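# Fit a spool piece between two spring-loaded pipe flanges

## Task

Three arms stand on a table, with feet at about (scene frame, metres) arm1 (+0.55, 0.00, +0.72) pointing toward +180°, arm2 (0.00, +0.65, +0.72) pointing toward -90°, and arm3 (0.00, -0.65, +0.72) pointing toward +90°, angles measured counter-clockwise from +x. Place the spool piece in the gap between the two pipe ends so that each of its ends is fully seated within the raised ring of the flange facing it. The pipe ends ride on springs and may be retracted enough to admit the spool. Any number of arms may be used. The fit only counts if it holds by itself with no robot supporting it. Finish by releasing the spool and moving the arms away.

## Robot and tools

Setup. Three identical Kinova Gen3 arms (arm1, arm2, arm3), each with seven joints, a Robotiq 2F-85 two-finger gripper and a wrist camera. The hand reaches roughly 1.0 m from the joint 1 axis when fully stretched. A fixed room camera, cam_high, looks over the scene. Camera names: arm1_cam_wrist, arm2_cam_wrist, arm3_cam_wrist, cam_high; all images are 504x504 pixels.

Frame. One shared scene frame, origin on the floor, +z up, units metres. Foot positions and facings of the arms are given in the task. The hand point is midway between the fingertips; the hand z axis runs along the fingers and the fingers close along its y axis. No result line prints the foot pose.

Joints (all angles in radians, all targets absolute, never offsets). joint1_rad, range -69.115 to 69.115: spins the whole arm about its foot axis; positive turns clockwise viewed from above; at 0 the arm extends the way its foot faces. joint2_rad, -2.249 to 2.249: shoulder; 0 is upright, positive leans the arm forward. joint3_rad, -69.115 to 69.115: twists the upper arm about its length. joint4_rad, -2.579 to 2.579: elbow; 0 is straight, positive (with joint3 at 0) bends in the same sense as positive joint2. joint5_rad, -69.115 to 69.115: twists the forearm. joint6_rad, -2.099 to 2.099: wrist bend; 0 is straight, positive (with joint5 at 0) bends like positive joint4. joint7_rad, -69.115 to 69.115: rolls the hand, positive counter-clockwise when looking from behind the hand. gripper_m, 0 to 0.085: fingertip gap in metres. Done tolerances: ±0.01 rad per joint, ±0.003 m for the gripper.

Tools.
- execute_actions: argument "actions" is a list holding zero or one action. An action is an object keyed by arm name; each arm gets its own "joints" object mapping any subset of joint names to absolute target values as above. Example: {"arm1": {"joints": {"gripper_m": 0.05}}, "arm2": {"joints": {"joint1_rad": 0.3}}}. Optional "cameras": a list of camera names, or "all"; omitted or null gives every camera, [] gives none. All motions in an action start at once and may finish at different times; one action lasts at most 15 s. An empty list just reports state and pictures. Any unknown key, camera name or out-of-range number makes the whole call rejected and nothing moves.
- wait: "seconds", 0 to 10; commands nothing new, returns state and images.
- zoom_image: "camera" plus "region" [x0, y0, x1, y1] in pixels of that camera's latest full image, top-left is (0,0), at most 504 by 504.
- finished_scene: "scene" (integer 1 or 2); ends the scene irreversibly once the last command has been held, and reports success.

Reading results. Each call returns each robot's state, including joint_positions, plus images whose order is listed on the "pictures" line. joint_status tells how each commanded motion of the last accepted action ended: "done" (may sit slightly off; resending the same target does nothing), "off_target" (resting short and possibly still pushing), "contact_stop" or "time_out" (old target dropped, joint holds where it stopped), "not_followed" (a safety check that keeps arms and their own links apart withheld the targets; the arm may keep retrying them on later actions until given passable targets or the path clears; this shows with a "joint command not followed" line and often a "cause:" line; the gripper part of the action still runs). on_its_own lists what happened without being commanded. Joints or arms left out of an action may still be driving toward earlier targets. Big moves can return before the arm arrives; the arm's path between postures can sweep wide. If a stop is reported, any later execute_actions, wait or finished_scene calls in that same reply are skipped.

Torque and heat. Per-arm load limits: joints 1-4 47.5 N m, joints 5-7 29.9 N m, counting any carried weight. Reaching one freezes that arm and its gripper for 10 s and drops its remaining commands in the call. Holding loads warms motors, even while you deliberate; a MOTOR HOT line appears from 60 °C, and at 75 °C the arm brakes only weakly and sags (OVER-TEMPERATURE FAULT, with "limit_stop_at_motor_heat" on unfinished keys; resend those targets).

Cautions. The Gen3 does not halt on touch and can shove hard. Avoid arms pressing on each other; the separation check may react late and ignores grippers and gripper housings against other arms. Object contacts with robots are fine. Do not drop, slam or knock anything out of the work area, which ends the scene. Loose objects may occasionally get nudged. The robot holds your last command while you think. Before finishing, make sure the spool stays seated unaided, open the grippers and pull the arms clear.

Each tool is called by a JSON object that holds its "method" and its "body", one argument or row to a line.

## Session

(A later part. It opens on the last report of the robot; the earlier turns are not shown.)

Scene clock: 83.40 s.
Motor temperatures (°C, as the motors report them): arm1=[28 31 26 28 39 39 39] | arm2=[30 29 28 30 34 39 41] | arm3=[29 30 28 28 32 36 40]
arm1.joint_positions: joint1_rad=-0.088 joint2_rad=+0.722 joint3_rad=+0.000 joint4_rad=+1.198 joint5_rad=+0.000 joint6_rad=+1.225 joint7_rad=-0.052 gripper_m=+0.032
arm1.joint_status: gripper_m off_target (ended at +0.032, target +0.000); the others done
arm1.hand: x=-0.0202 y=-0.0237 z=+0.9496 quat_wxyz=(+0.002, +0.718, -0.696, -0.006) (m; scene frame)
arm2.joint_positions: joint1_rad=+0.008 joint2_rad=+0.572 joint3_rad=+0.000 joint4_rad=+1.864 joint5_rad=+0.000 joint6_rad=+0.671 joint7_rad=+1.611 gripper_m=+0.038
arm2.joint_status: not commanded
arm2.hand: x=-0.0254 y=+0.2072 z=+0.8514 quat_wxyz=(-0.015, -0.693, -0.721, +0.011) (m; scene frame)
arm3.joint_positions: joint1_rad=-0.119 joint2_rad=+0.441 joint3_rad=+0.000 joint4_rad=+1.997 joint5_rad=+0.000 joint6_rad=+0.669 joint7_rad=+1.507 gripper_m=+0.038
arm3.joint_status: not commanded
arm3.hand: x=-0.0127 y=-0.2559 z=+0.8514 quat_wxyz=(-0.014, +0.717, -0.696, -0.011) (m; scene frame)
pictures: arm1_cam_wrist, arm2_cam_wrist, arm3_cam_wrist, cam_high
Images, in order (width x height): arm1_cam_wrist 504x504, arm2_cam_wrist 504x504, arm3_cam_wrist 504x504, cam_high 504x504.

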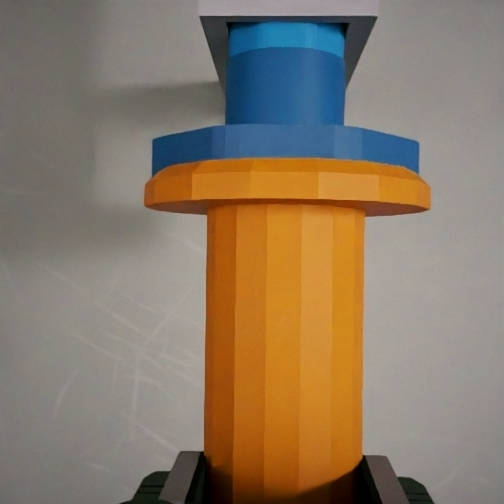

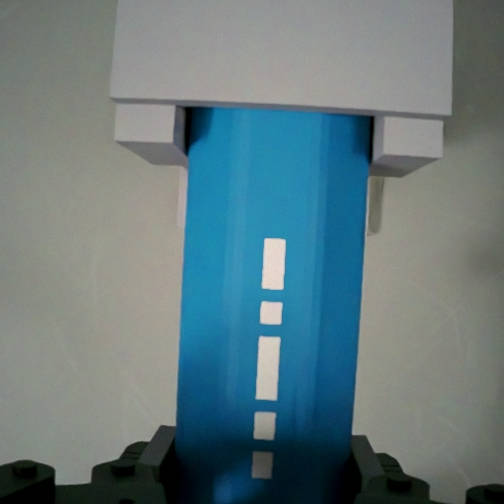

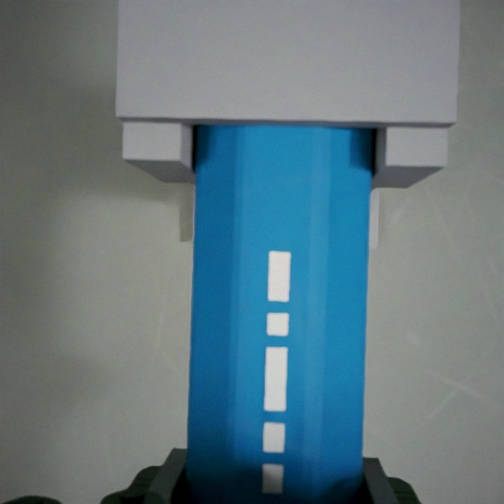

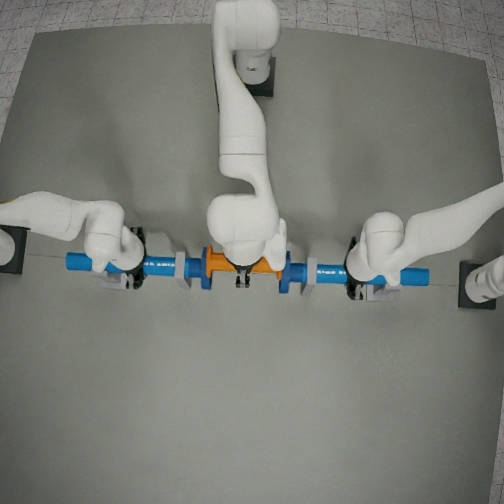

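{"method": "execute_actions", "body": {
  "actions": []
}}

Scene clock: 91.80 s.
Motor temperatures (°C, as the motors report them): arm1=[28 32 26 28 39 39 39] | arm2=[30 29 28 30 34 39 41] | arm3=[29 30 28 28 32 36 40]
arm1.joint_positions: joint1_rad=-0.088 joint2_rad=+0.722 joint3_rad=+0.000 joint4_rad=+1.198 joint5_rad=+0.000 joint6_rad=+1.225 joint7_rad=-0.052 gripper_m=+0.032
arm1.joint_status: gripper_m off_target (ended at +0.032, target +0.000); the others done
arm1.hand: x=-0.0202 y=-0.0237 z=+0.9497 quat_wxyz=(+0.002, +0.718, -0.696, -0.006) (m; scene frame)
arm2.joint_positions: joint1_rad=+0.008 joint2_rad=+0.572 joint3_rad=+0.000 joint4_rad=+1.864 joint5_rad=+0.000 joint6_rad=+0.671 joint7_rad=+1.611 gripper_m=+0.038
arm2.joint_status: not commanded
arm2.hand: x=-0.0254 y=+0.2072 z=+0.8514 quat_wxyz=(-0.015, -0.693, -0.721, +0.011) (m; scene frame)
arm3.joint_positions: joint1_rad=-0.119 joint2_rad=+0.441 joint3_rad=+0.000 joint4_rad=+1.997 joint5_rad=+0.000 joint6_rad=+0.669 joint7_rad=+1.507 gripper_m=+0.038
arm3.joint_status: not commanded
arm3.hand: x=-0.0127 y=-0.2559 z=+0.8514 quat_wxyz=(-0.014, +0.717, -0.696, -0.011) (m; scene frame)
pictures: arm1_cam_wrist, arm2_cam_wrist, arm3_cam_wrist, cam_high
Images, in order (width x height): arm1_cam_wrist 504x504, arm2_cam_wrist 504x504, arm3_cam_wrist 504x504, cam_high 504x504.

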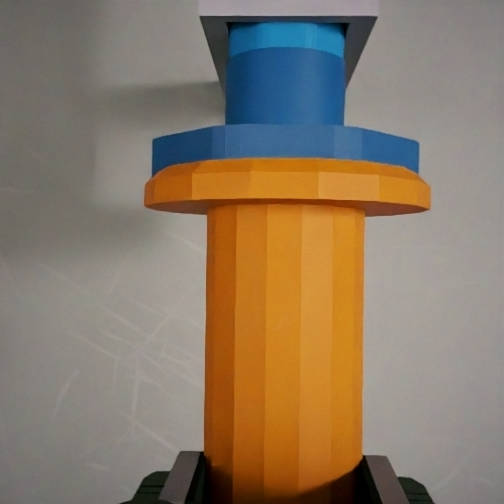

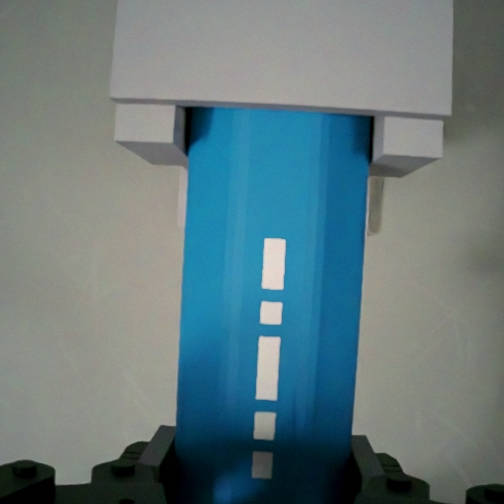

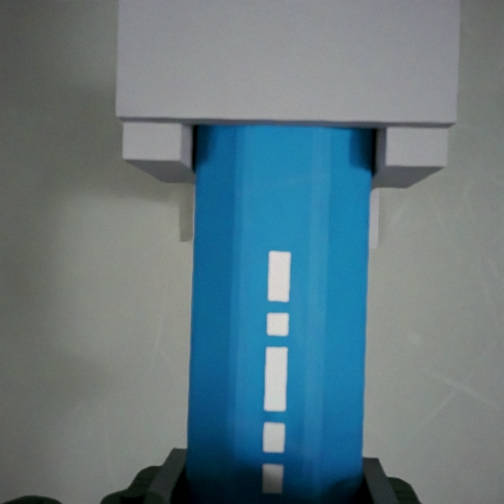

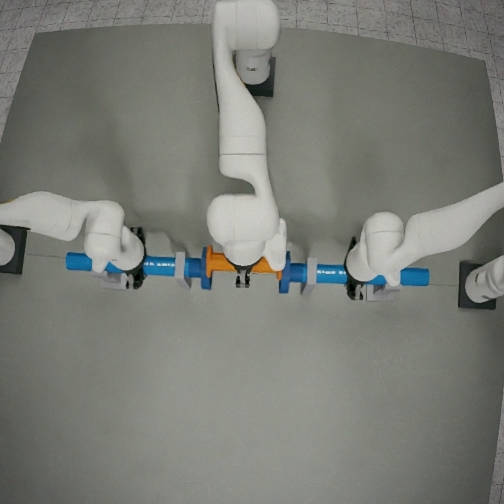

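{"method": "zoom_image", "body": {
  "camera": "cam_high",
  "region": [50, 200, 250, 320]
}}

{"method": "zoom_image", "body": {
  "camera": "cam_high",
  "region": [260, 210, 460, 330]
}}

Region (50, 200, 250, 320) of cam_high's 504x504 image, scaled by 2.520, with more detail than that image has; it fills the top 302 rows of this view, and the rest is white.

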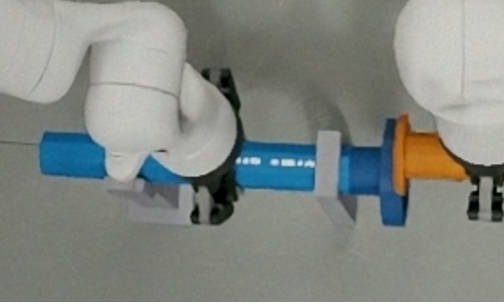

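Region (260, 210, 460, 330) of cam_high's 504x504 image, scaled by 2.520, with more detail than that image has; it fills the top 302 rows of this view, and the rest is white.

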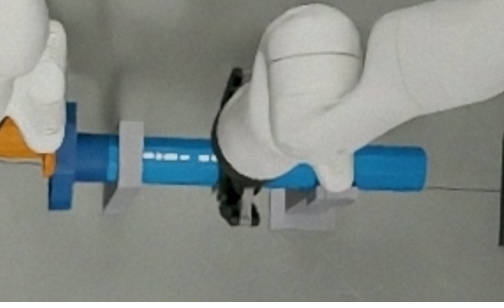

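{"method": "execute_actions", "body": {
  "actions": [
    {"arm1": {"joints": {"gripper_m": 0.0}}, "arm2": {"joints": {"joint1_rad": 0.0065, "joint2_rad": 0.5997, "joint4_rad": 1.8043, "joint6_rad": 0.7030}}, "arm3": {"joints": {"joint1_rad": -0.1164, "joint2_rad": 0.4698, "joint4_rad": 1.9422, "joint6_rad": 0.6950}}}
  ],
  "cameras": []
}}

Scene clock: 100.47 s.
Motor temperatures (°C, as the motors report them): arm1=[28 32 26 28 39 39 39] | arm2=[30 29 28 30 34 39 41] | arm3=[29 30 28 28 32 36 40]
arm1.joint_positions: joint1_rad=-0.088 joint2_rad=+0.722 joint3_rad=+0.000 joint4_rad=+1.198 joint5_rad=+0.000 joint6_rad=+1.225 joint7_rad=-0.052 gripper_m=+0.032
arm1.joint_status: gripper_m off_target (ended at +0.032, target +0.000)
arm1.hand: x=-0.0202 y=-0.0237 z=+0.9497 quat_wxyz=(+0.002, +0.718, -0.696, -0.006) (m; scene frame)
arm2.joint_positions: joint1_rad=+0.007 joint2_rad=+0.599 joint3_rad=+0.000 joint4_rad=+1.806 joint5_rad=+0.000 joint6_rad=+0.707 joint7_rad=+1.611 gripper_m=+0.038
arm2.joint_status: all done
arm2.hand: x=-0.0251 y=+0.1920 z=+0.8515 quat_wxyz=(-0.013, -0.692, -0.721, +0.009) (m; scene frame)
arm3.joint_positions: joint1_rad=-0.117 joint2_rad=+0.469 joint3_rad=+0.000 joint4_rad=+1.944 joint5_rad=+0.000 joint6_rad=+0.699 joint7_rad=+1.507 gripper_m=+0.038
arm3.joint_status: all done
arm3.hand: x=-0.0131 y=-0.2407 z=+0.8515 quat_wxyz=(-0.013, +0.717, -0.697, -0.009) (m; scene frame)
pictures: none
No camera images: the call's "cameras" was empty. Leave "cameras" out to get every camera's image.

{"method": "execute_actions", "body": {
  "actions": [
    {"arm1": {"joints": {"gripper_m": 0.0}}, "arm2": {"joints": {"gripper_m": 0.085}}, "arm3": {"joints": {"gripper_m": 0.085}}}
  ],
  "cameras": ["cam_high"]
}}

Scene clock: 101.87 s.
Motor temperatures (°C, as the motors report them): arm1=[28 32 26 28 39 39 39] | arm2=[30 29 28 30 34 39 41] | arm3=[29 30 28 28 32 36 40]
arm1.joint_positions: joint1_rad=-0.088 joint2_rad=+0.722 joint3_rad=+0.000 joint4_rad=+1.198 joint5_rad=+0.000 joint6_rad=+1.225 joint7_rad=-0.052 gripper_m=+0.032
arm1.joint_status: gripper_m off_target (ended at +0.032, target +0.000)
arm1.hand: x=-0.0202 y=-0.0237 z=+0.9497 quat_wxyz=(+0.002, +0.718, -0.696, -0.006) (m; scene frame)
arm2.joint_positions: joint1_rad=+0.007 joint2_rad=+0.600 joint3_rad=+0.000 joint4_rad=+1.804 joint5_rad=+0.000 joint6_rad=+0.703 joint7_rad=+1.611 gripper_m=+0.085
arm2.joint_status: all done
arm2.hand: x=-0.0250 y=+0.1904 z=+0.8513 quat_wxyz=(-0.014, -0.692, -0.721, +0.011) (m; scene frame)
arm3.joint_positions: joint1_rad=-0.116 joint2_rad=+0.470 joint3_rad=+0.000 joint4_rad=+1.942 joint5_rad=+0.000 joint6_rad=+0.695 joint7_rad=+1.507 gripper_m=+0.085
arm3.joint_status: all done
arm3.hand: x=-0.0131 y=-0.2388 z=+0.8516 quat_wxyz=(-0.014, +0.716, -0.697, -0.011) (m; scene frame)
pictures: cam_high
Images, in order (width x height): cam_high 504x504.

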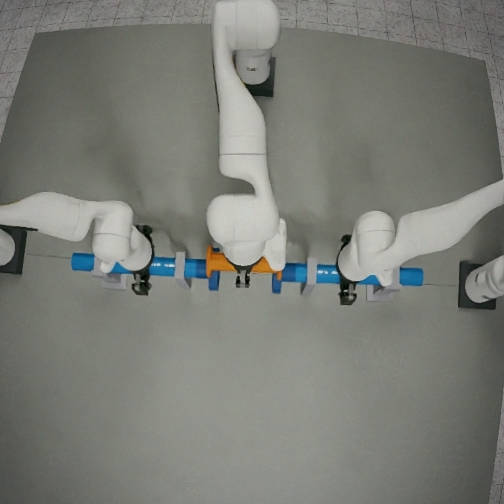

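Now slide inboard to new grasp points.

{"method": "execute_actions", "body": {
  "actions": [
    {"arm1": {"joints": {"gripper_m": 0.0}}, "arm2": {"joints": {"joint1_rad": 0.004, "joint2_rad": 0.6725, "joint4_rad": 1.6494, "joint6_rad": 0.7851, "gripper_m": 0.085}}, "arm3": {"joints": {"joint1_rad": -0.1112, "joint2_rad": 0.5369, "joint4_rad": 1.8122, "joint6_rad": 0.7579, "gripper_m": 0.085}}}
  ],
  "cameras": ["cam_high", "arm2_cam_wrist", "arm3_cam_wrist"]
}}

Scene clock: 103.23 s.
Motor temperatures (°C, as the motors report them): arm1=[28 32 26 28 39 39 39] | arm2=[30 29 28 30 34 39 41] | arm3=[29 30 28 28 32 36 40]
arm1.joint_positions: joint1_rad=-0.088 joint2_rad=+0.722 joint3_rad=+0.000 joint4_rad=+1.198 joint5_rad=+0.000 joint6_rad=+1.225 joint7_rad=-0.052 gripper_m=+0.032
arm1.joint_status: gripper_m off_target (ended at +0.032, target +0.000)
arm1.hand: x=-0.0202 y=-0.0237 z=+0.9497 quat_wxyz=(+0.002, +0.718, -0.696, -0.006) (m; scene frame)
arm2.joint_positions: joint1_rad=+0.004 joint2_rad=+0.672 joint3_rad=+0.000 joint4_rad=+1.649 joint5_rad=+0.000 joint6_rad=+0.785 joint7_rad=+1.611 gripper_m=+0.085
arm2.joint_status: all done
arm2.hand: x=-0.0237 y=+0.1473 z=+0.8513 quat_wxyz=(-0.014, -0.691, -0.722, +0.011) (m; scene frame)
arm3.joint_positions: joint1_rad=-0.111 joint2_rad=+0.537 joint3_rad=+0.000 joint4_rad=+1.812 joint5_rad=+0.000 joint6_rad=+0.758 joint7_rad=+1.507 gripper_m=+0.085
arm3.joint_status: all done
arm3.hand: x=-0.0143 y=-0.1998 z=+0.8517 quat_wxyz=(-0.014, +0.715, -0.699, -0.011) (m; scene frame)
pictures: arm2_cam_wrist, arm3_cam_wrist, cam_high
Images, in order (width x height): arm2_cam_wrist 504x504, arm3_cam_wrist 504x504, cam_high 504x504.

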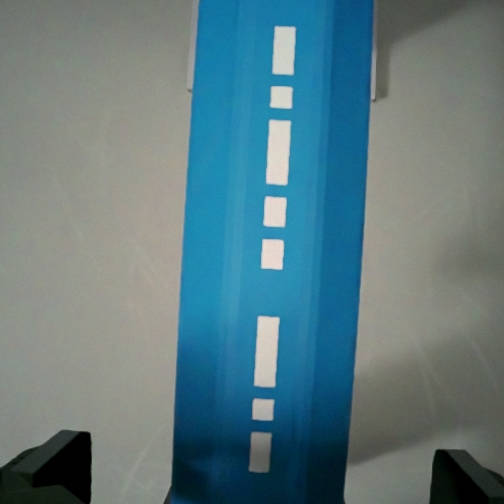

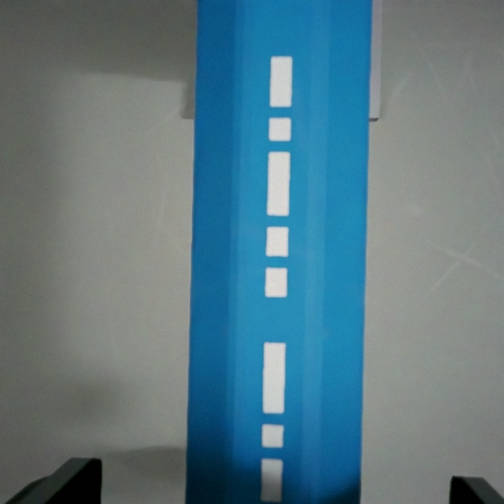

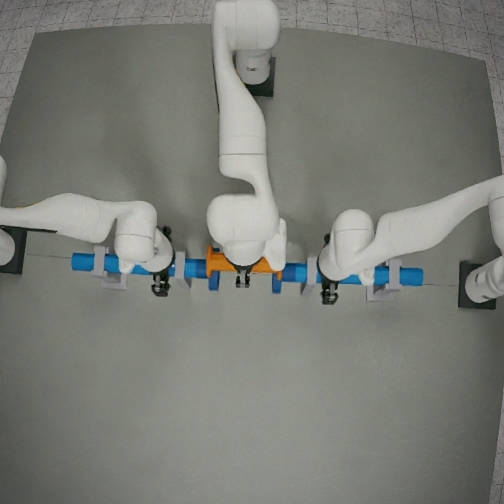

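{"method": "zoom_image", "body": {
  "camera": "cam_high",
  "region": [50, 210, 250, 320]
}}

Region (50, 210, 250, 320) of cam_high's 504x504 image, scaled by 2.520, with more detail than that image has; it fills the top 277 rows of this view, and the rest is white.

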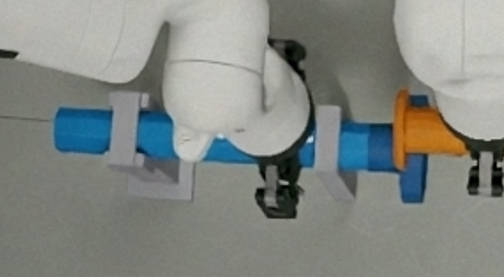

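{"method": "execute_actions", "body": {
  "actions": [
    {"arm1": {"joints": {"gripper_m": 0.0}}, "arm2": {"joints": {"gripper_m": 0.0}}, "arm3": {"joints": {"gripper_m": 0.0}}}
  ],
  "cameras": []
}}

Scene clock: 105.33 s.
Motor temperatures (°C, as the motors report them): arm1=[28 32 26 28 39 39 39] | arm2=[30 29 28 30 34 39 41] | arm3=[29 30 28 28 32 36 40]
arm1.joint_positions: joint1_rad=-0.088 joint2_rad=+0.722 joint3_rad=+0.000 joint4_rad=+1.198 joint5_rad=+0.000 joint6_rad=+1.225 joint7_rad=-0.052 gripper_m=+0.032
arm1.joint_status: gripper_m off_target (ended at +0.032, target +0.000)
arm1.hand: x=-0.0202 y=-0.0237 z=+0.9497 quat_wxyz=(+0.002, +0.718, -0.696, -0.006) (m; scene frame)
arm2.joint_positions: joint1_rad=+0.004 joint2_rad=+0.672 joint3_rad=+0.000 joint4_rad=+1.649 joint5_rad=+0.000 joint6_rad=+0.785 joint7_rad=+1.611 gripper_m=+0.038
arm2.joint_status: gripper_m off_target (ended at +0.038, target +0.000)
arm2.hand: x=-0.0239 y=+0.1470 z=+0.8517 quat_wxyz=(-0.014, -0.691, -0.722, +0.011) (m; scene frame)
arm3.joint_positions: joint1_rad=-0.111 joint2_rad=+0.536 joint3_rad=+0.000 joint4_rad=+1.812 joint5_rad=+0.000 joint6_rad=+0.758 joint7_rad=+1.507 gripper_m=+0.038
arm3.joint_status: gripper_m off_target (ended at +0.038, target +0.000)
arm3.hand: x=-0.0143 y=-0.1995 z=+0.8522 quat_wxyz=(-0.015, +0.715, -0.699, -0.011) (m; scene frame)
pictures: none
No camera images: the call's "cameras" was empty. Leave "cameras" out to get every camera's image.

Pull both pipes back by 0.04 m.

{"method": "execute_actions", "body": {
  "actions": [
    {"arm1": {"joints": {"gripper_m": 0.0}}, "arm2": {"joints": {"joint1_rad": 0.0066, "joint2_rad": 0.6048, "joint4_rad": 1.7939, "joint6_rad": 0.7083, "gripper_m": 0.0}}, "arm3": {"joints": {"joint1_rad": -0.1165, "joint2_rad": 0.4680, "joint4_rad": 1.9455, "joint6_rad": 0.6935, "gripper_m": 0.0}}}
  ],
  "cameras": ["cam_high"]
}}

Scene clock: 108.27 s.
Motor temperatures (°C, as the motors report them): arm1=[28 32 26 28 39 39 39] | arm2=[30 29 28 30 34 39 41] | arm3=[29 30 28 28 32 36 40]
arm1.joint_positions: joint1_rad=-0.088 joint2_rad=+0.722 joint3_rad=+0.000 joint4_rad=+1.198 joint5_rad=+0.000 joint6_rad=+1.225 joint7_rad=-0.052 gripper_m=+0.032
arm1.joint_status: gripper_m off_target (ended at +0.032, target +0.000)
arm1.hand: x=-0.0202 y=-0.0237 z=+0.9497 quat_wxyz=(+0.002, +0.718, -0.696, -0.006) (m; scene frame)
arm2.joint_positions: joint1_rad=+0.005 joint2_rad=+0.617 joint3_rad=+0.000 joint4_rad=+1.766 joint5_rad=+0.000 joint6_rad=+0.676 joint7_rad=+1.611 gripper_m=+0.038
arm2.joint_status: joint2_rad time_out (moved -0.055 of -0.067); joint4_rad time_out (moved +0.117 of +0.145); joint6_rad time_out (moved -0.109 of -0.077); gripper_m off_target (ended at +0.038, target +0.000); the others done
arm2.hand: x=-0.0243 y=+0.1647 z=+0.8525 quat_wxyz=(-0.031, -0.691, -0.721, +0.028) (m; scene frame)
arm3.joint_positions: joint1_rad=-0.116 joint2_rad=+0.482 joint3_rad=+0.001 joint4_rad=+1.916 joint5_rad=+0.001 joint6_rad=+0.663 joint7_rad=+1.507 gripper_m=+0.038
arm3.joint_status: joint2_rad time_out (moved -0.054 of -0.068); joint4_rad time_out (moved +0.104 of +0.134); joint6_rad time_out (moved -0.095 of -0.065); gripper_m off_target (ended at +0.038, target +0.000); the others done
arm3.hand: x=-0.0144 y=-0.2167 z=+0.8530 quat_wxyz=(-0.030, +0.716, -0.697, -0.028) (m; scene frame)
pictures: cam_high
Images, in order (width x height): cam_high 504x504.

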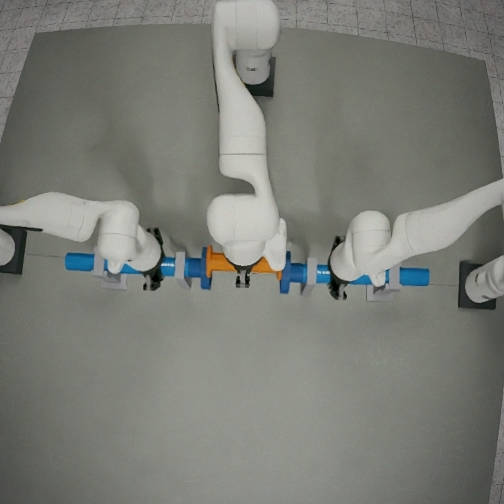

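{"method": "zoom_image", "body": {
  "camera": "cam_high",
  "region": [180, 230, 320, 310]
}}

Region (180, 230, 320, 310) of cam_high's 504x504 image, scaled by 3.600, with more detail than that image has; it fills the top 288 rows of this view, and the rest is white.

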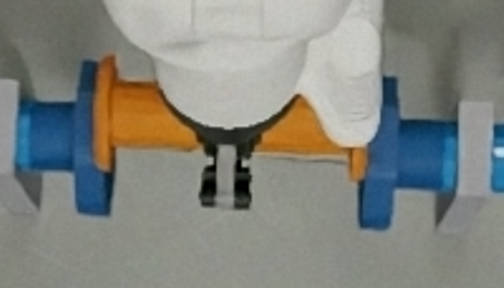

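{"method": "execute_actions", "body": {
  "actions": [
    {"arm1": {"joints": {"joint1_rad": -0.0913, "joint2_rad": 0.7414, "joint4_rad": 1.2394, "joint6_rad": 1.1608, "joint7_rad": -0.058, "gripper_m": 0.0}}}
  ],
  "cameras": ["cam_high", "arm1_cam_wrist"]
}}

Scene clock: 112.50 s.
Motor temperatures (°C, as the motors report them): arm1=[28 32 26 28 39 39 39] | arm2=[30 30 28 30 34 39 41] | arm3=[29 30 28 28 32 36 40]
arm1.joint_positions: joint1_rad=-0.091 joint2_rad=+0.744 joint3_rad=+0.000 joint4_rad=+1.240 joint5_rad=+0.000 joint6_rad=+1.161 joint7_rad=-0.058 gripper_m=+0.032
arm1.joint_status: gripper_m off_target (ended at +0.032, target +0.000); the others done
arm1.hand: x=-0.0196 y=-0.0253 z=+0.9250 quat_wxyz=(+0.002, +0.717, -0.697, -0.006) (m; scene frame)
arm2.joint_positions: joint1_rad=+0.005 joint2_rad=+0.617 joint3_rad=+0.000 joint4_rad=+1.766 joint5_rad=+0.000 joint6_rad=+0.676 joint7_rad=+1.611 gripper_m=+0.038
arm2.joint_status: not commanded
arm2.hand: x=-0.0243 y=+0.1648 z=+0.8525 quat_wxyz=(-0.031, -0.691, -0.721, +0.028) (m; scene frame)
arm3.joint_positions: joint1_rad=-0.116 joint2_rad=+0.482 joint3_rad=+0.001 joint4_rad=+1.916 joint5_rad=+0.001 joint6_rad=+0.663 joint7_rad=+1.507 gripper_m=+0.038
arm3.joint_status: not commanded
arm3.hand: x=-0.0144 y=-0.2167 z=+0.8530 quat_wxyz=(-0.030, +0.716, -0.697, -0.028) (m; scene frame)
pictures: arm1_cam_wrist, cam_high
Images, in order (width x height): arm1_cam_wrist 504x504, cam_high 504x504.

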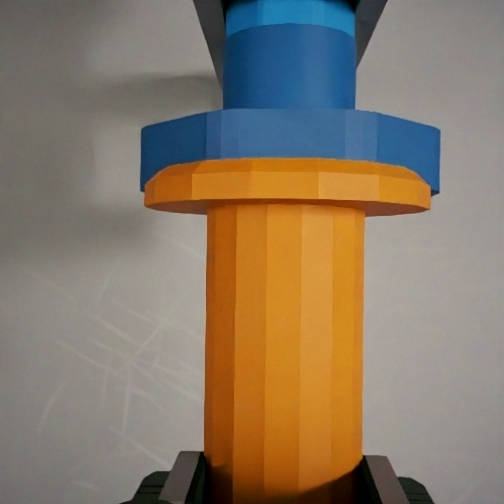

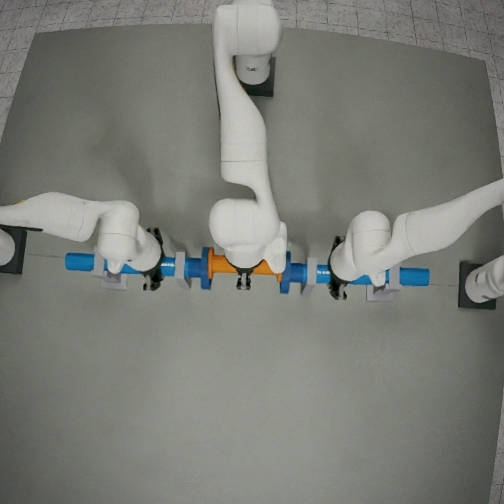

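{"method": "zoom_image", "body": {
  "camera": "cam_high",
  "region": [190, 235, 310, 305]
}}

Region (190, 235, 310, 305) of cam_high's 504x504 image, scaled by 4.200, with more detail than that image has; it fills the top 294 rows of this view, and the rest is white.

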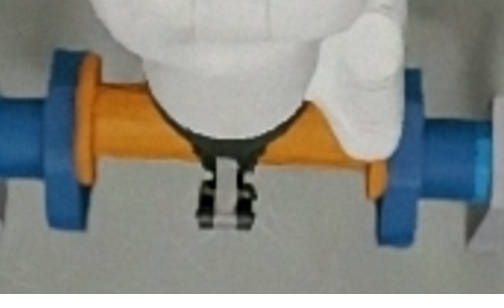

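{"method": "zoom_image", "body": {
  "camera": "cam_high",
  "region": [150, 240, 230, 300]
}}

Region (150, 240, 230, 300) of cam_high's 504x504 image, scaled by 6.300, with more detail than that image has; it fills the top 378 rows of this view, and the rest is white.

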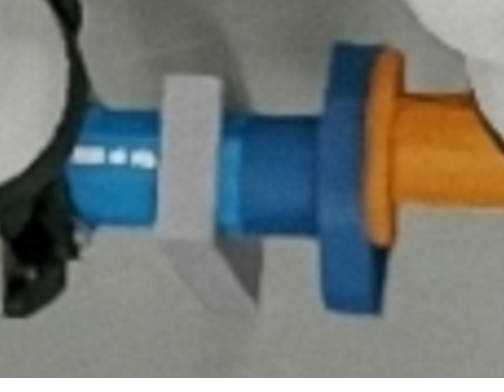

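{"method": "zoom_image", "body": {
  "camera": "cam_high",
  "region": [255, 240, 335, 300]
}}

Region (255, 240, 335, 300) of cam_high's 504x504 image, scaled by 6.300, with more detail than that image has; it fills the top 378 rows of this view, and the rest is white.

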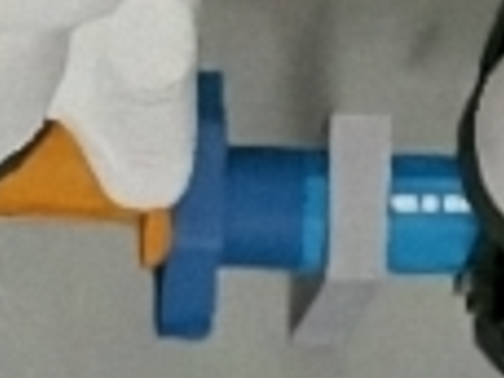

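{"method": "execute_actions", "body": {
  "actions": [
    {"arm1": {"joints": {"joint1_rad": -0.0899, "joint2_rad": 0.7514, "joint4_rad": 1.2544, "joint6_rad": 1.1358, "joint7_rad": -0.058, "gripper_m": 0.0}}}
  ],
  "cameras": ["arm1_cam_wrist"]
}}

Scene clock: 122.80 s.
Motor temperatures (°C, as the motors report them): arm1=[28 33 26 28 39 39 39] | arm2=[30 30 28 30 34 39 41] | arm3=[29 31 28 28 32 36 40]
arm1.joint_positions: joint1_rad=-0.090 joint2_rad=+0.753 joint3_rad=+0.000 joint4_rad=+1.255 joint5_rad=+0.000 joint6_rad=+1.136 joint7_rad=-0.058 gripper_m=+0.032
arm1.joint_status: gripper_m off_target (ended at +0.032, target +0.000); the others done
arm1.hand: x=-0.0196 y=-0.0246 z=+0.9150 quat_wxyz=(+0.002, +0.717, -0.697, -0.006) (m; scene frame)
arm2.joint_positions: joint1_rad=+0.005 joint2_rad=+0.617 joint3_rad=+0.000 joint4_rad=+1.766 joint5_rad=+0.000 joint6_rad=+0.676 joint7_rad=+1.611 gripper_m=+0.038
arm2.joint_status: not commanded
arm2.hand: x=-0.0243 y=+0.1648 z=+0.8525 quat_wxyz=(-0.031, -0.691, -0.721, +0.028) (m; scene frame)
arm3.joint_positions: joint1_rad=-0.116 joint2_rad=+0.482 joint3_rad=+0.001 joint4_rad=+1.916 joint5_rad=+0.001 joint6_rad=+0.663 joint7_rad=+1.507 gripper_m=+0.038
arm3.joint_status: not commanded
arm3.hand: x=-0.0144 y=-0.2167 z=+0.8530 quat_wxyz=(-0.030, +0.716, -0.697, -0.028) (m; scene frame)
pictures: arm1_cam_wrist
Images, in order (width x height): arm1_cam_wrist 504x504.

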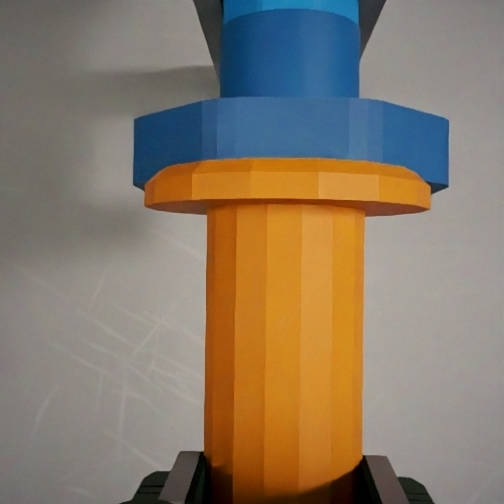

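{"method": "execute_actions", "body": {
  "actions": [
    {"arm1": {"joints": {"joint1_rad": -0.0899, "joint2_rad": 0.7622, "joint4_rad": 1.2679, "joint6_rad": 1.1115, "joint7_rad": -0.058, "gripper_m": 0.0}}}
  ],
  "cameras": ["arm1_cam_wrist", "cam_high"]
}}

Scene clock: 123.90 s.
Motor temperatures (°C, as the motors report them): arm1=[28 33 26 28 39 39 39] | arm2=[30 30 28 30 34 39 41] | arm3=[29 31 28 28 32 36 40]
arm1.joint_positions: joint1_rad=-0.090 joint2_rad=+0.764 joint3_rad=+0.000 joint4_rad=+1.269 joint5_rad=+0.000 joint6_rad=+1.112 joint7_rad=-0.058 gripper_m=+0.032
arm1.joint_status: gripper_m off_target (ended at +0.032, target +0.000); the others done
arm1.hand: x=-0.0197 y=-0.0247 z=+0.9050 quat_wxyz=(+0.002, +0.717, -0.697, -0.005) (m; scene frame)
arm2.joint_positions: joint1_rad=+0.005 joint2_rad=+0.617 joint3_rad=+0.000 joint4_rad=+1.766 joint5_rad=+0.000 joint6_rad=+0.676 joint7_rad=+1.611 gripper_m=+0.038
arm2.joint_status: not commanded
arm2.hand: x=-0.0243 y=+0.1648 z=+0.8525 quat_wxyz=(-0.031, -0.691, -0.721, +0.028) (m; scene frame)
arm3.joint_positions: joint1_rad=-0.116 joint2_rad=+0.482 joint3_rad=+0.001 joint4_rad=+1.916 joint5_rad=+0.001 joint6_rad=+0.663 joint7_rad=+1.507 gripper_m=+0.038
arm3.joint_status: not commanded
arm3.hand: x=-0.0144 y=-0.2167 z=+0.8530 quat_wxyz=(-0.030, +0.716, -0.697, -0.028) (m; scene frame)
pictures: arm1_cam_wrist, cam_high
Images, in order (width x height): arm1_cam_wrist 504x504, cam_high 504x504.

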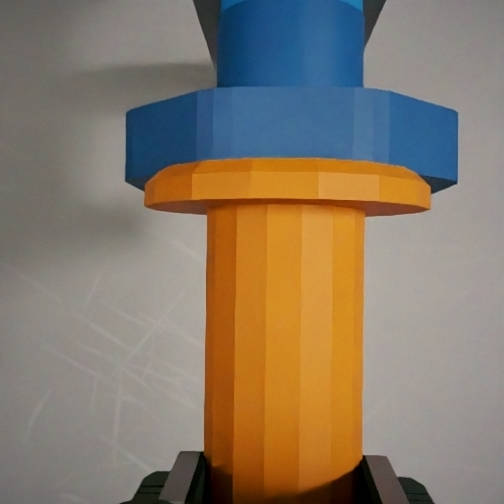

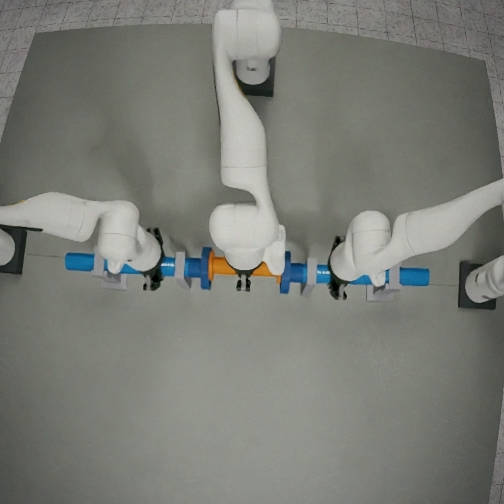

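{"method": "execute_actions", "body": {
  "actions": [
    {"arm1": {"joints": {"joint1_rad": -0.0899, "joint2_rad": 0.7852, "joint4_rad": 1.2924, "joint6_rad": 1.0640, "joint7_rad": -0.058, "gripper_m": 0.0}}}
  ],
  "cameras": ["arm1_cam_wrist"]
}}

Scene clock: 126.43 s.
Motor temperatures (°C, as the motors report them): arm1=[28 33 26 28 39 39 39] | arm2=[30 30 28 30 34 39 41] | arm3=[29 31 28 28 32 36 40]
arm1.joint_positions: joint1_rad=-0.090 joint2_rad=+0.787 joint3_rad=+0.000 joint4_rad=+1.293 joint5_rad=+0.000 joint6_rad=+1.064 joint7_rad=-0.058 gripper_m=+0.032
arm1.joint_status: gripper_m off_target (ended at +0.032, target +0.000); the others done
arm1.hand: x=-0.0200 y=-0.0247 z=+0.8851 quat_wxyz=(+0.002, +0.717, -0.697, -0.005) (m; scene frame)
arm2.joint_positions: joint1_rad=+0.005 joint2_rad=+0.617 joint3_rad=+0.000 joint4_rad=+1.766 joint5_rad=+0.000 joint6_rad=+0.676 joint7_rad=+1.611 gripper_m=+0.038
arm2.joint_status: not commanded
arm2.hand: x=-0.0243 y=+0.1648 z=+0.8525 quat_wxyz=(-0.031, -0.691, -0.721, +0.028) (m; scene frame)
arm3.joint_positions: joint1_rad=-0.116 joint2_rad=+0.482 joint3_rad=+0.001 joint4_rad=+1.916 joint5_rad=+0.001 joint6_rad=+0.663 joint7_rad=+1.507 gripper_m=+0.038
arm3.joint_status: not commanded
arm3.hand: x=-0.0144 y=-0.2167 z=+0.8530 quat_wxyz=(-0.030, +0.716, -0.697, -0.028) (m; scene frame)
pictures: arm1_cam_wrist
Images, in order (width x height): arm1_cam_wrist 504x504.

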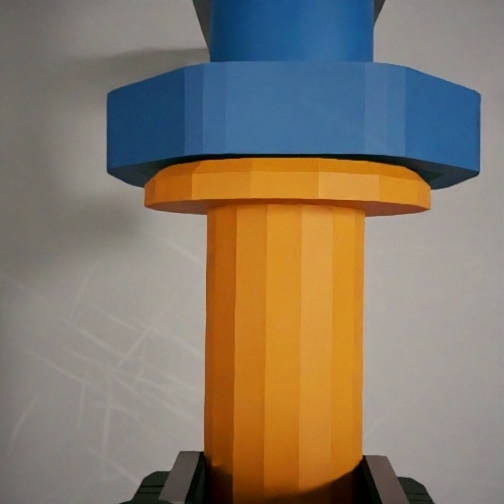

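{"method": "execute_actions", "body": {
  "actions": [
    {"arm1": {"joints": {"joint1_rad": -0.0901, "joint2_rad": 0.8148, "joint4_rad": 1.3223, "joint6_rad": 1.0045, "joint7_rad": -0.058, "gripper_m": 0.0}}}
  ],
  "cameras": ["arm1_cam_wrist", "cam_high"]
}}

Scene clock: 129.30 s.
Motor temperatures (°C, as the motors report them): arm1=[28 33 26 28 39 39 39] | arm2=[30 30 28 30 34 39 41] | arm3=[29 31 28 28 32 36 40]
arm1.joint_positions: joint1_rad=-0.090 joint2_rad=+0.817 joint3_rad=+0.000 joint4_rad=+1.323 joint5_rad=+0.000 joint6_rad=+1.005 joint7_rad=-0.058 gripper_m=+0.032
arm1.joint_status: gripper_m off_target (ended at +0.032, target +0.000); the others done
arm1.hand: x=-0.0194 y=-0.0242 z=+0.8600 quat_wxyz=(+0.002, +0.717, -0.697, -0.006) (m; scene frame)
arm2.joint_positions: joint1_rad=+0.005 joint2_rad=+0.617 joint3_rad=+0.000 joint4_rad=+1.766 joint5_rad=+0.000 joint6_rad=+0.676 joint7_rad=+1.611 gripper_m=+0.038
arm2.joint_status: not commanded
arm2.hand: x=-0.0243 y=+0.1648 z=+0.8525 quat_wxyz=(-0.031, -0.691, -0.721, +0.028) (m; scene frame)
arm3.joint_positions: joint1_rad=-0.116 joint2_rad=+0.482 joint3_rad=+0.001 joint4_rad=+1.916 joint5_rad=+0.001 joint6_rad=+0.663 joint7_rad=+1.507 gripper_m=+0.038
arm3.joint_status: not commanded
arm3.hand: x=-0.0144 y=-0.2167 z=+0.8530 quat_wxyz=(-0.030, +0.716, -0.697, -0.028) (m; scene frame)
pictures: arm1_cam_wrist, cam_high
Images, in order (width x height): arm1_cam_wrist 504x504, cam_high 504x504.

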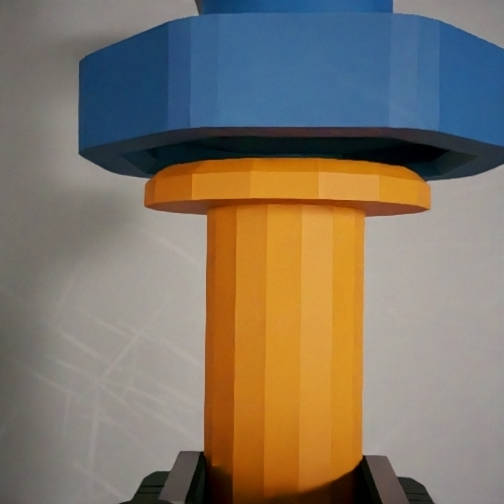

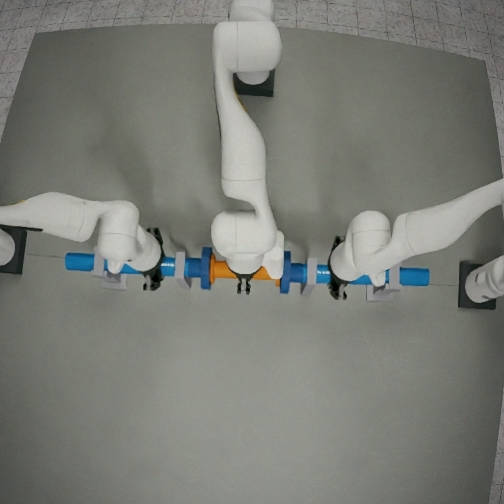

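{"method": "zoom_image", "body": {
  "camera": "cam_high",
  "region": [190, 240, 310, 305]
}}

Region (190, 240, 310, 305) of cam_high's 504x504 image, scaled by 4.200, with more detail than that image has; it fills the top 273 rows of this view, and the rest is white.

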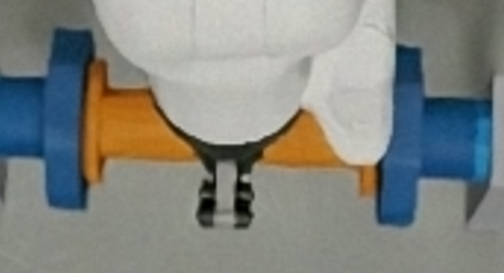

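{"method": "zoom_image", "body": {
  "camera": "cam_high",
  "region": [195, 240, 235, 300]
}}

Region (195, 240, 235, 300) of cam_high's 504x504 image, scaled by 8.400, with more detail than that image has.

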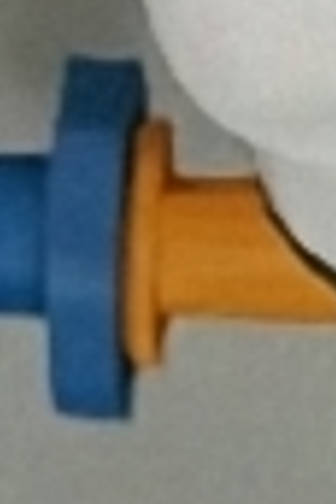

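{"method": "zoom_image", "body": {
  "camera": "arm1_cam_wrist",
  "region": [60, 80, 300, 220]
}}

Region (60, 80, 300, 220) of arm1_cam_wrist's 504x504 image, scaled by 2.100; it fills the top 294 rows of this view, and the rest is white.

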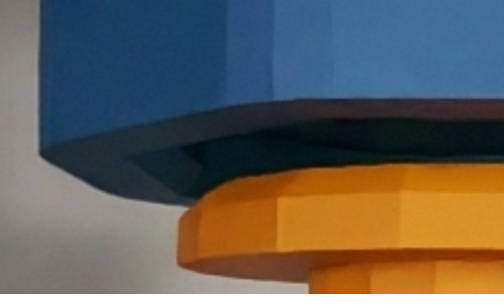

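{"method": "execute_actions", "body": {
  "actions": [
    {"arm1": {"joints": {"joint1_rad": -0.0901, "joint2_rad": 0.8241, "joint4_rad": 1.3287, "joint6_rad": 0.9888, "joint7_rad": -0.058, "gripper_m": 0.0}}}
  ],
  "cameras": ["arm1_cam_wrist"]
}}

Scene clock: 139.00 s.
Motor temperatures (°C, as the motors report them): arm1=[28 33 26 28 39 39 39] | arm2=[30 30 28 30 34 39 41] | arm3=[29 31 28 28 32 36 40]
arm1.joint_positions: joint1_rad=-0.091 joint2_rad=+0.826 joint3_rad=-0.001 joint4_rad=+1.329 joint5_rad=+0.000 joint6_rad=+0.989 joint7_rad=-0.058 gripper_m=+0.032
arm1.joint_status: gripper_m off_target (ended at +0.032, target +0.000); the others done
arm1.hand: x=-0.0195 y=-0.0249 z=+0.8532 quat_wxyz=(+0.002, +0.717, -0.697, -0.005) (m; scene frame)
arm2.joint_positions: joint1_rad=+0.005 joint2_rad=+0.617 joint3_rad=+0.000 joint4_rad=+1.766 joint5_rad=+0.000 joint6_rad=+0.676 joint7_rad=+1.611 gripper_m=+0.038
arm2.joint_status: not commanded
arm2.hand: x=-0.0243 y=+0.1648 z=+0.8525 quat_wxyz=(-0.031, -0.691, -0.721, +0.028) (m; scene frame)
arm3.joint_positions: joint1_rad=-0.116 joint2_rad=+0.482 joint3_rad=+0.001 joint4_rad=+1.916 joint5_rad=+0.001 joint6_rad=+0.663 joint7_rad=+1.507 gripper_m=+0.038
arm3.joint_status: not commanded
arm3.hand: x=-0.0144 y=-0.2168 z=+0.8530 quat_wxyz=(-0.030, +0.716, -0.697, -0.028) (m; scene frame)
pictures: arm1_cam_wrist
Images, in order (width x height): arm1_cam_wrist 504x504.

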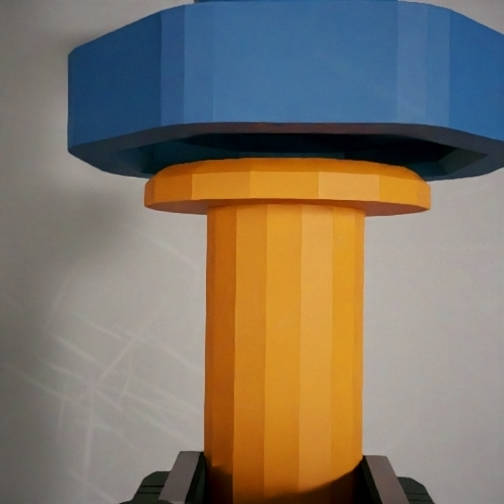

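{"method": "zoom_image", "body": {
  "camera": "arm1_cam_wrist",
  "region": [40, 90, 504, 230]
}}

Region (40, 90, 504, 230) of arm1_cam_wrist's 504x504 image, scaled by 1.086; it fills the top 152 rows of this view, and the rest is white.

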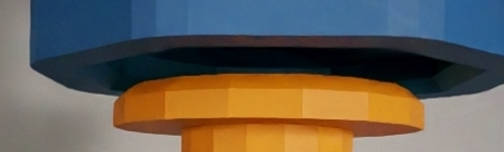

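{"method": "zoom_image", "body": {
  "camera": "arm1_cam_wrist",
  "region": [60, 100, 200, 220]
}}

Region (60, 100, 200, 220) of arm1_cam_wrist's 504x504 image, scaled by 3.600; it fills the top 432 rows of this view, and the rest is white.

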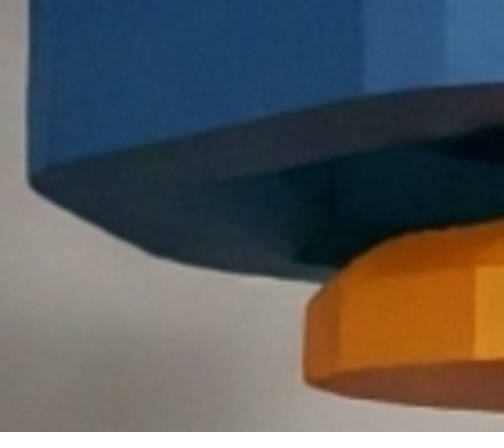

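{"method": "execute_actions", "body": {
  "actions": [
    {"arm1": {"joints": {"gripper_m": 0.0}}, "arm2": {"joints": {"joint1_rad": 0.005, "joint2_rad": 0.6536, "joint4_rad": 1.6900, "joint6_rad": 0.7634, "gripper_m": 0.0}}, "arm3": {"joints": {"joint1_rad": -0.114, "joint2_rad": 0.5195, "joint4_rad": 1.8462, "joint6_rad": 0.7413, "gripper_m": 0.0}}}
  ],
  "cameras": ["arm1_cam_wrist", "cam_high"]
}}

Scene clock: 142.70 s.
Motor temperatures (°C, as the motors report them): arm1=[28 33 26 28 39 39 39] | arm2=[30 30 28 30 34 39 41] | arm3=[29 31 28 28 32 36 40]
arm1.joint_positions: joint1_rad=-0.091 joint2_rad=+0.829 joint3_rad=-0.001 joint4_rad=+1.329 joint5_rad=+0.000 joint6_rad=+0.987 joint7_rad=-0.058 gripper_m=+0.032
arm1.joint_status: gripper_m off_target (ended at +0.032, target +0.000)
arm1.hand: x=-0.0194 y=-0.0250 z=+0.8515 quat_wxyz=(+0.001, +0.717, -0.697, -0.005) (m; scene frame)
arm2.joint_positions: joint1_rad=+0.005 joint2_rad=+0.649 joint3_rad=+0.000 joint4_rad=+1.696 joint5_rad=+0.000 joint6_rad=+0.772 joint7_rad=+1.611 gripper_m=+0.038
arm2.joint_status: gripper_m off_target (ended at +0.038, target +0.000); the others done
arm2.hand: x=-0.0243 y=+0.1634 z=+0.8519 quat_wxyz=(-0.011, -0.692, -0.722, +0.007) (m; scene frame)
arm3.joint_positions: joint1_rad=-0.114 joint2_rad=+0.514 joint3_rad=+0.000 joint4_rad=+1.853 joint5_rad=+0.000 joint6_rad=+0.750 joint7_rad=+1.508 gripper_m=+0.038
arm3.joint_status: gripper_m off_target (ended at +0.038, target +0.000); the others done
arm3.hand: x=-0.0143 y=-0.2151 z=+0.8524 quat_wxyz=(-0.011, +0.716, -0.698, -0.007) (m; scene frame)
pictures: arm1_cam_wrist, cam_high
Images, in order (width x height): arm1_cam_wrist 504x504, cam_high 504x504.

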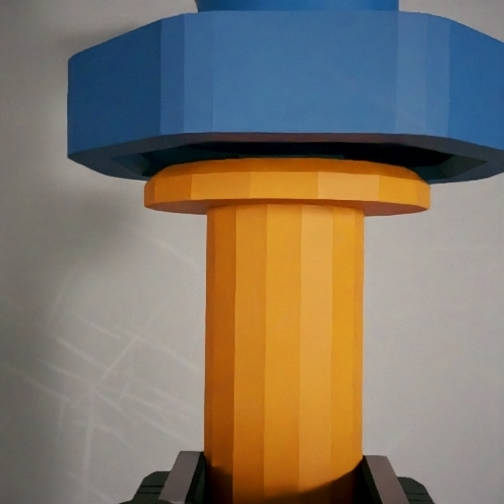

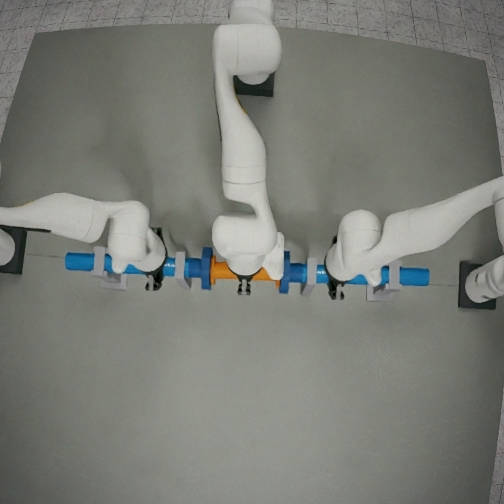

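{"method": "execute_actions", "body": {
  "actions": [
    {"arm1": {"joints": {"joint1_rad": -0.0901, "joint2_rad": 0.8298, "joint4_rad": 1.3323, "joint6_rad": 0.9795, "joint7_rad": -0.058, "gripper_m": 0.0}}}
  ],
  "cameras": []
}}

Scene clock: 145.63 s.
Motor temperatures (°C, as the motors report them): arm1=[28 34 26 28 39 39 39] | arm2=[30 30 28 30 34 40 41] | arm3=[29 31 28 28 32 36 40]
arm1.joint_positions: joint1_rad=-0.091 joint2_rad=+0.828 joint3_rad=-0.001 joint4_rad=+1.333 joint5_rad=+0.000 joint6_rad=+0.982 joint7_rad=-0.058 gripper_m=+0.032
arm1.joint_status: gripper_m off_target (ended at +0.032, target +0.000); the others done
arm1.hand: x=-0.0194 y=-0.0250 z=+0.8511 quat_wxyz=(+0.002, +0.717, -0.697, -0.006) (m; scene frame)
arm2.joint_positions: joint1_rad=+0.005 joint2_rad=+0.649 joint3_rad=+0.000 joint4_rad=+1.696 joint5_rad=+0.000 joint6_rad=+0.772 joint7_rad=+1.611 gripper_m=+0.038
arm2.joint_status: not commanded
arm2.hand: x=-0.0243 y=+0.1634 z=+0.8519 quat_wxyz=(-0.011, -0.692, -0.722, +0.007) (m; scene frame)
arm3.joint_positions: joint1_rad=-0.114 joint2_rad=+0.514 joint3_rad=+0.000 joint4_rad=+1.853 joint5_rad=+0.000 joint6_rad=+0.750 joint7_rad=+1.508 gripper_m=+0.038
arm3.joint_status: not commanded
arm3.hand: x=-0.0143 y=-0.2151 z=+0.8524 quat_wxyz=(-0.011, +0.716, -0.698, -0.007) (m; scene frame)
pictures: none
No camera images: the call's "cameras" was empty. Leave "cameras" out to get every camera's image.

{"method": "execute_actions", "body": {
  "actions": [],
  "cameras": ["cam_high", "arm1_cam_wrist"]
}}

Scene clock: 147.00 s.
Motor temperatures (°C, as the motors report them): arm1=[28 34 26 28 39 39 39] | arm2=[30 30 28 30 34 40 41] | arm3=[29 31 28 28 32 36 40]
arm1.joint_positions: joint1_rad=-0.091 joint2_rad=+0.828 joint3_rad=-0.001 joint4_rad=+1.333 joint5_rad=+0.000 joint6_rad=+0.982 joint7_rad=-0.058 gripper_m=+0.032
arm1.joint_status: gripper_m off_target (ended at +0.032, target +0.000); the others done
arm1.hand: x=-0.0194 y=-0.0250 z=+0.8511 quat_wxyz=(+0.002, +0.717, -0.697, -0.006) (m; scene frame)
arm2.joint_positions: joint1_rad=+0.005 joint2_rad=+0.649 joint3_rad=+0.000 joint4_rad=+1.696 joint5_rad=+0.000 joint6_rad=+0.772 joint7_rad=+1.611 gripper_m=+0.038
arm2.joint_status: not commanded
arm2.hand: x=-0.0243 y=+0.1634 z=+0.8519 quat_wxyz=(-0.011, -0.692, -0.722, +0.007) (m; scene frame)
arm3.joint_positions: joint1_rad=-0.114 joint2_rad=+0.514 joint3_rad=+0.000 joint4_rad=+1.853 joint5_rad=+0.000 joint6_rad=+0.750 joint7_rad=+1.508 gripper_m=+0.038
arm3.joint_status: not commanded
arm3.hand: x=-0.0143 y=-0.2151 z=+0.8524 quat_wxyz=(-0.011, +0.716, -0.698, -0.007) (m; scene frame)
pictures: arm1_cam_wrist, cam_high
Images, in order (width x height): arm1_cam_wrist 504x504, cam_high 504x504.

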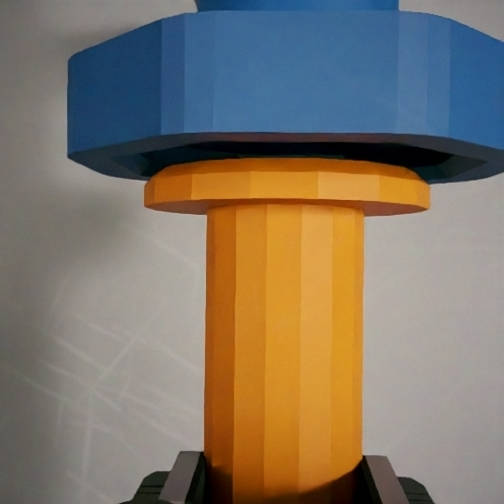

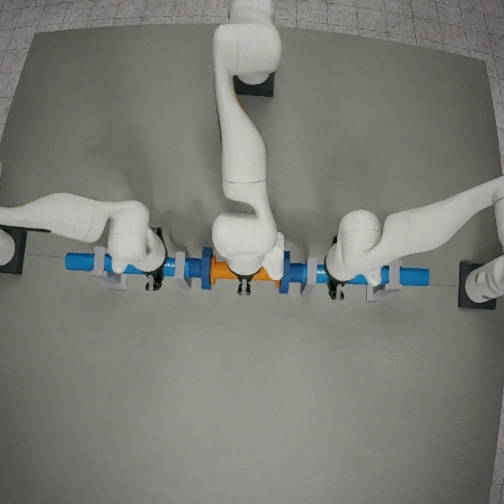

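{"method": "zoom_image", "body": {
  "camera": "arm1_cam_wrist",
  "region": [380, 100, 504, 220]
}}

Region (380, 100, 504, 220) of arm1_cam_wrist's 504x504 image, scaled by 4.065; it fills the top 488 rows of this view, and the rest is white.

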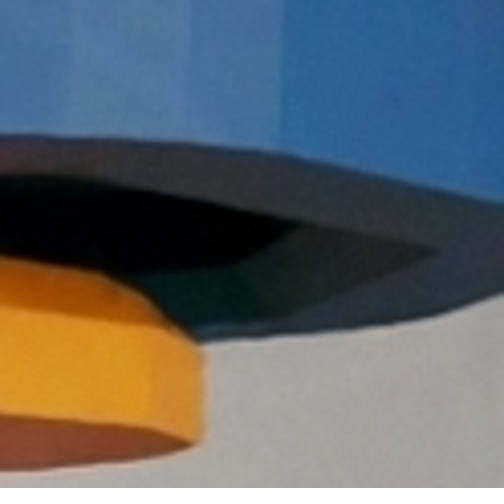

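{"method": "execute_actions", "body": {
  "actions": [
    {"arm1": {"joints": {"gripper_m": 0.0}}, "arm2": {"joints": {"joint2_rad": 0.6459, "joint4_rad": 1.7064, "joint6_rad": 0.7547, "gripper_m": 0.0}}, "arm3": {"joints": {"joint2_rad": 0.5123, "joint4_rad": 1.8603, "joint6_rad": 0.7344, "gripper_m": 0.0}}}
  ],
  "cameras": []
}}

Scene clock: 155.80 s.
Motor temperatures (°C, as the motors report them): arm1=[28 34 26 28 39 39 39] | arm2=[30 30 28 30 34 40 41] | arm3=[29 31 28 28 32 36 40]
arm1.joint_positions: joint1_rad=-0.091 joint2_rad=+0.828 joint3_rad=-0.001 joint4_rad=+1.333 joint5_rad=+0.000 joint6_rad=+0.982 joint7_rad=-0.058 gripper_m=+0.032
arm1.joint_status: gripper_m off_target (ended at +0.032, target +0.000)
arm1.hand: x=-0.0194 y=-0.0250 z=+0.8511 quat_wxyz=(+0.002, +0.717, -0.697, -0.006) (m; scene frame)
arm2.joint_positions: joint1_rad=+0.005 joint2_rad=+0.644 joint3_rad=+0.000 joint4_rad=+1.708 joint5_rad=+0.000 joint6_rad=+0.757 joint7_rad=+1.611 gripper_m=+0.038
arm2.joint_status: gripper_m off_target (ended at +0.038, target +0.000); the others done
arm2.hand: x=-0.0243 y=+0.1637 z=+0.8519 quat_wxyz=(-0.014, -0.692, -0.722, +0.010) (m; scene frame)
arm3.joint_positions: joint1_rad=-0.114 joint2_rad=+0.510 joint3_rad=+0.000 joint4_rad=+1.862 joint5_rad=+0.000 joint6_rad=+0.737 joint7_rad=+1.508 gripper_m=+0.038
arm3.joint_status: gripper_m off_target (ended at +0.038, target +0.000); the others done
arm3.hand: x=-0.0142 y=-0.2154 z=+0.8524 quat_wxyz=(-0.014, +0.716, -0.698, -0.010) (m; scene frame)
pictures: none
No camera images: the call's "cameras" was empty. Leave "cameras" out to get every camera's image.


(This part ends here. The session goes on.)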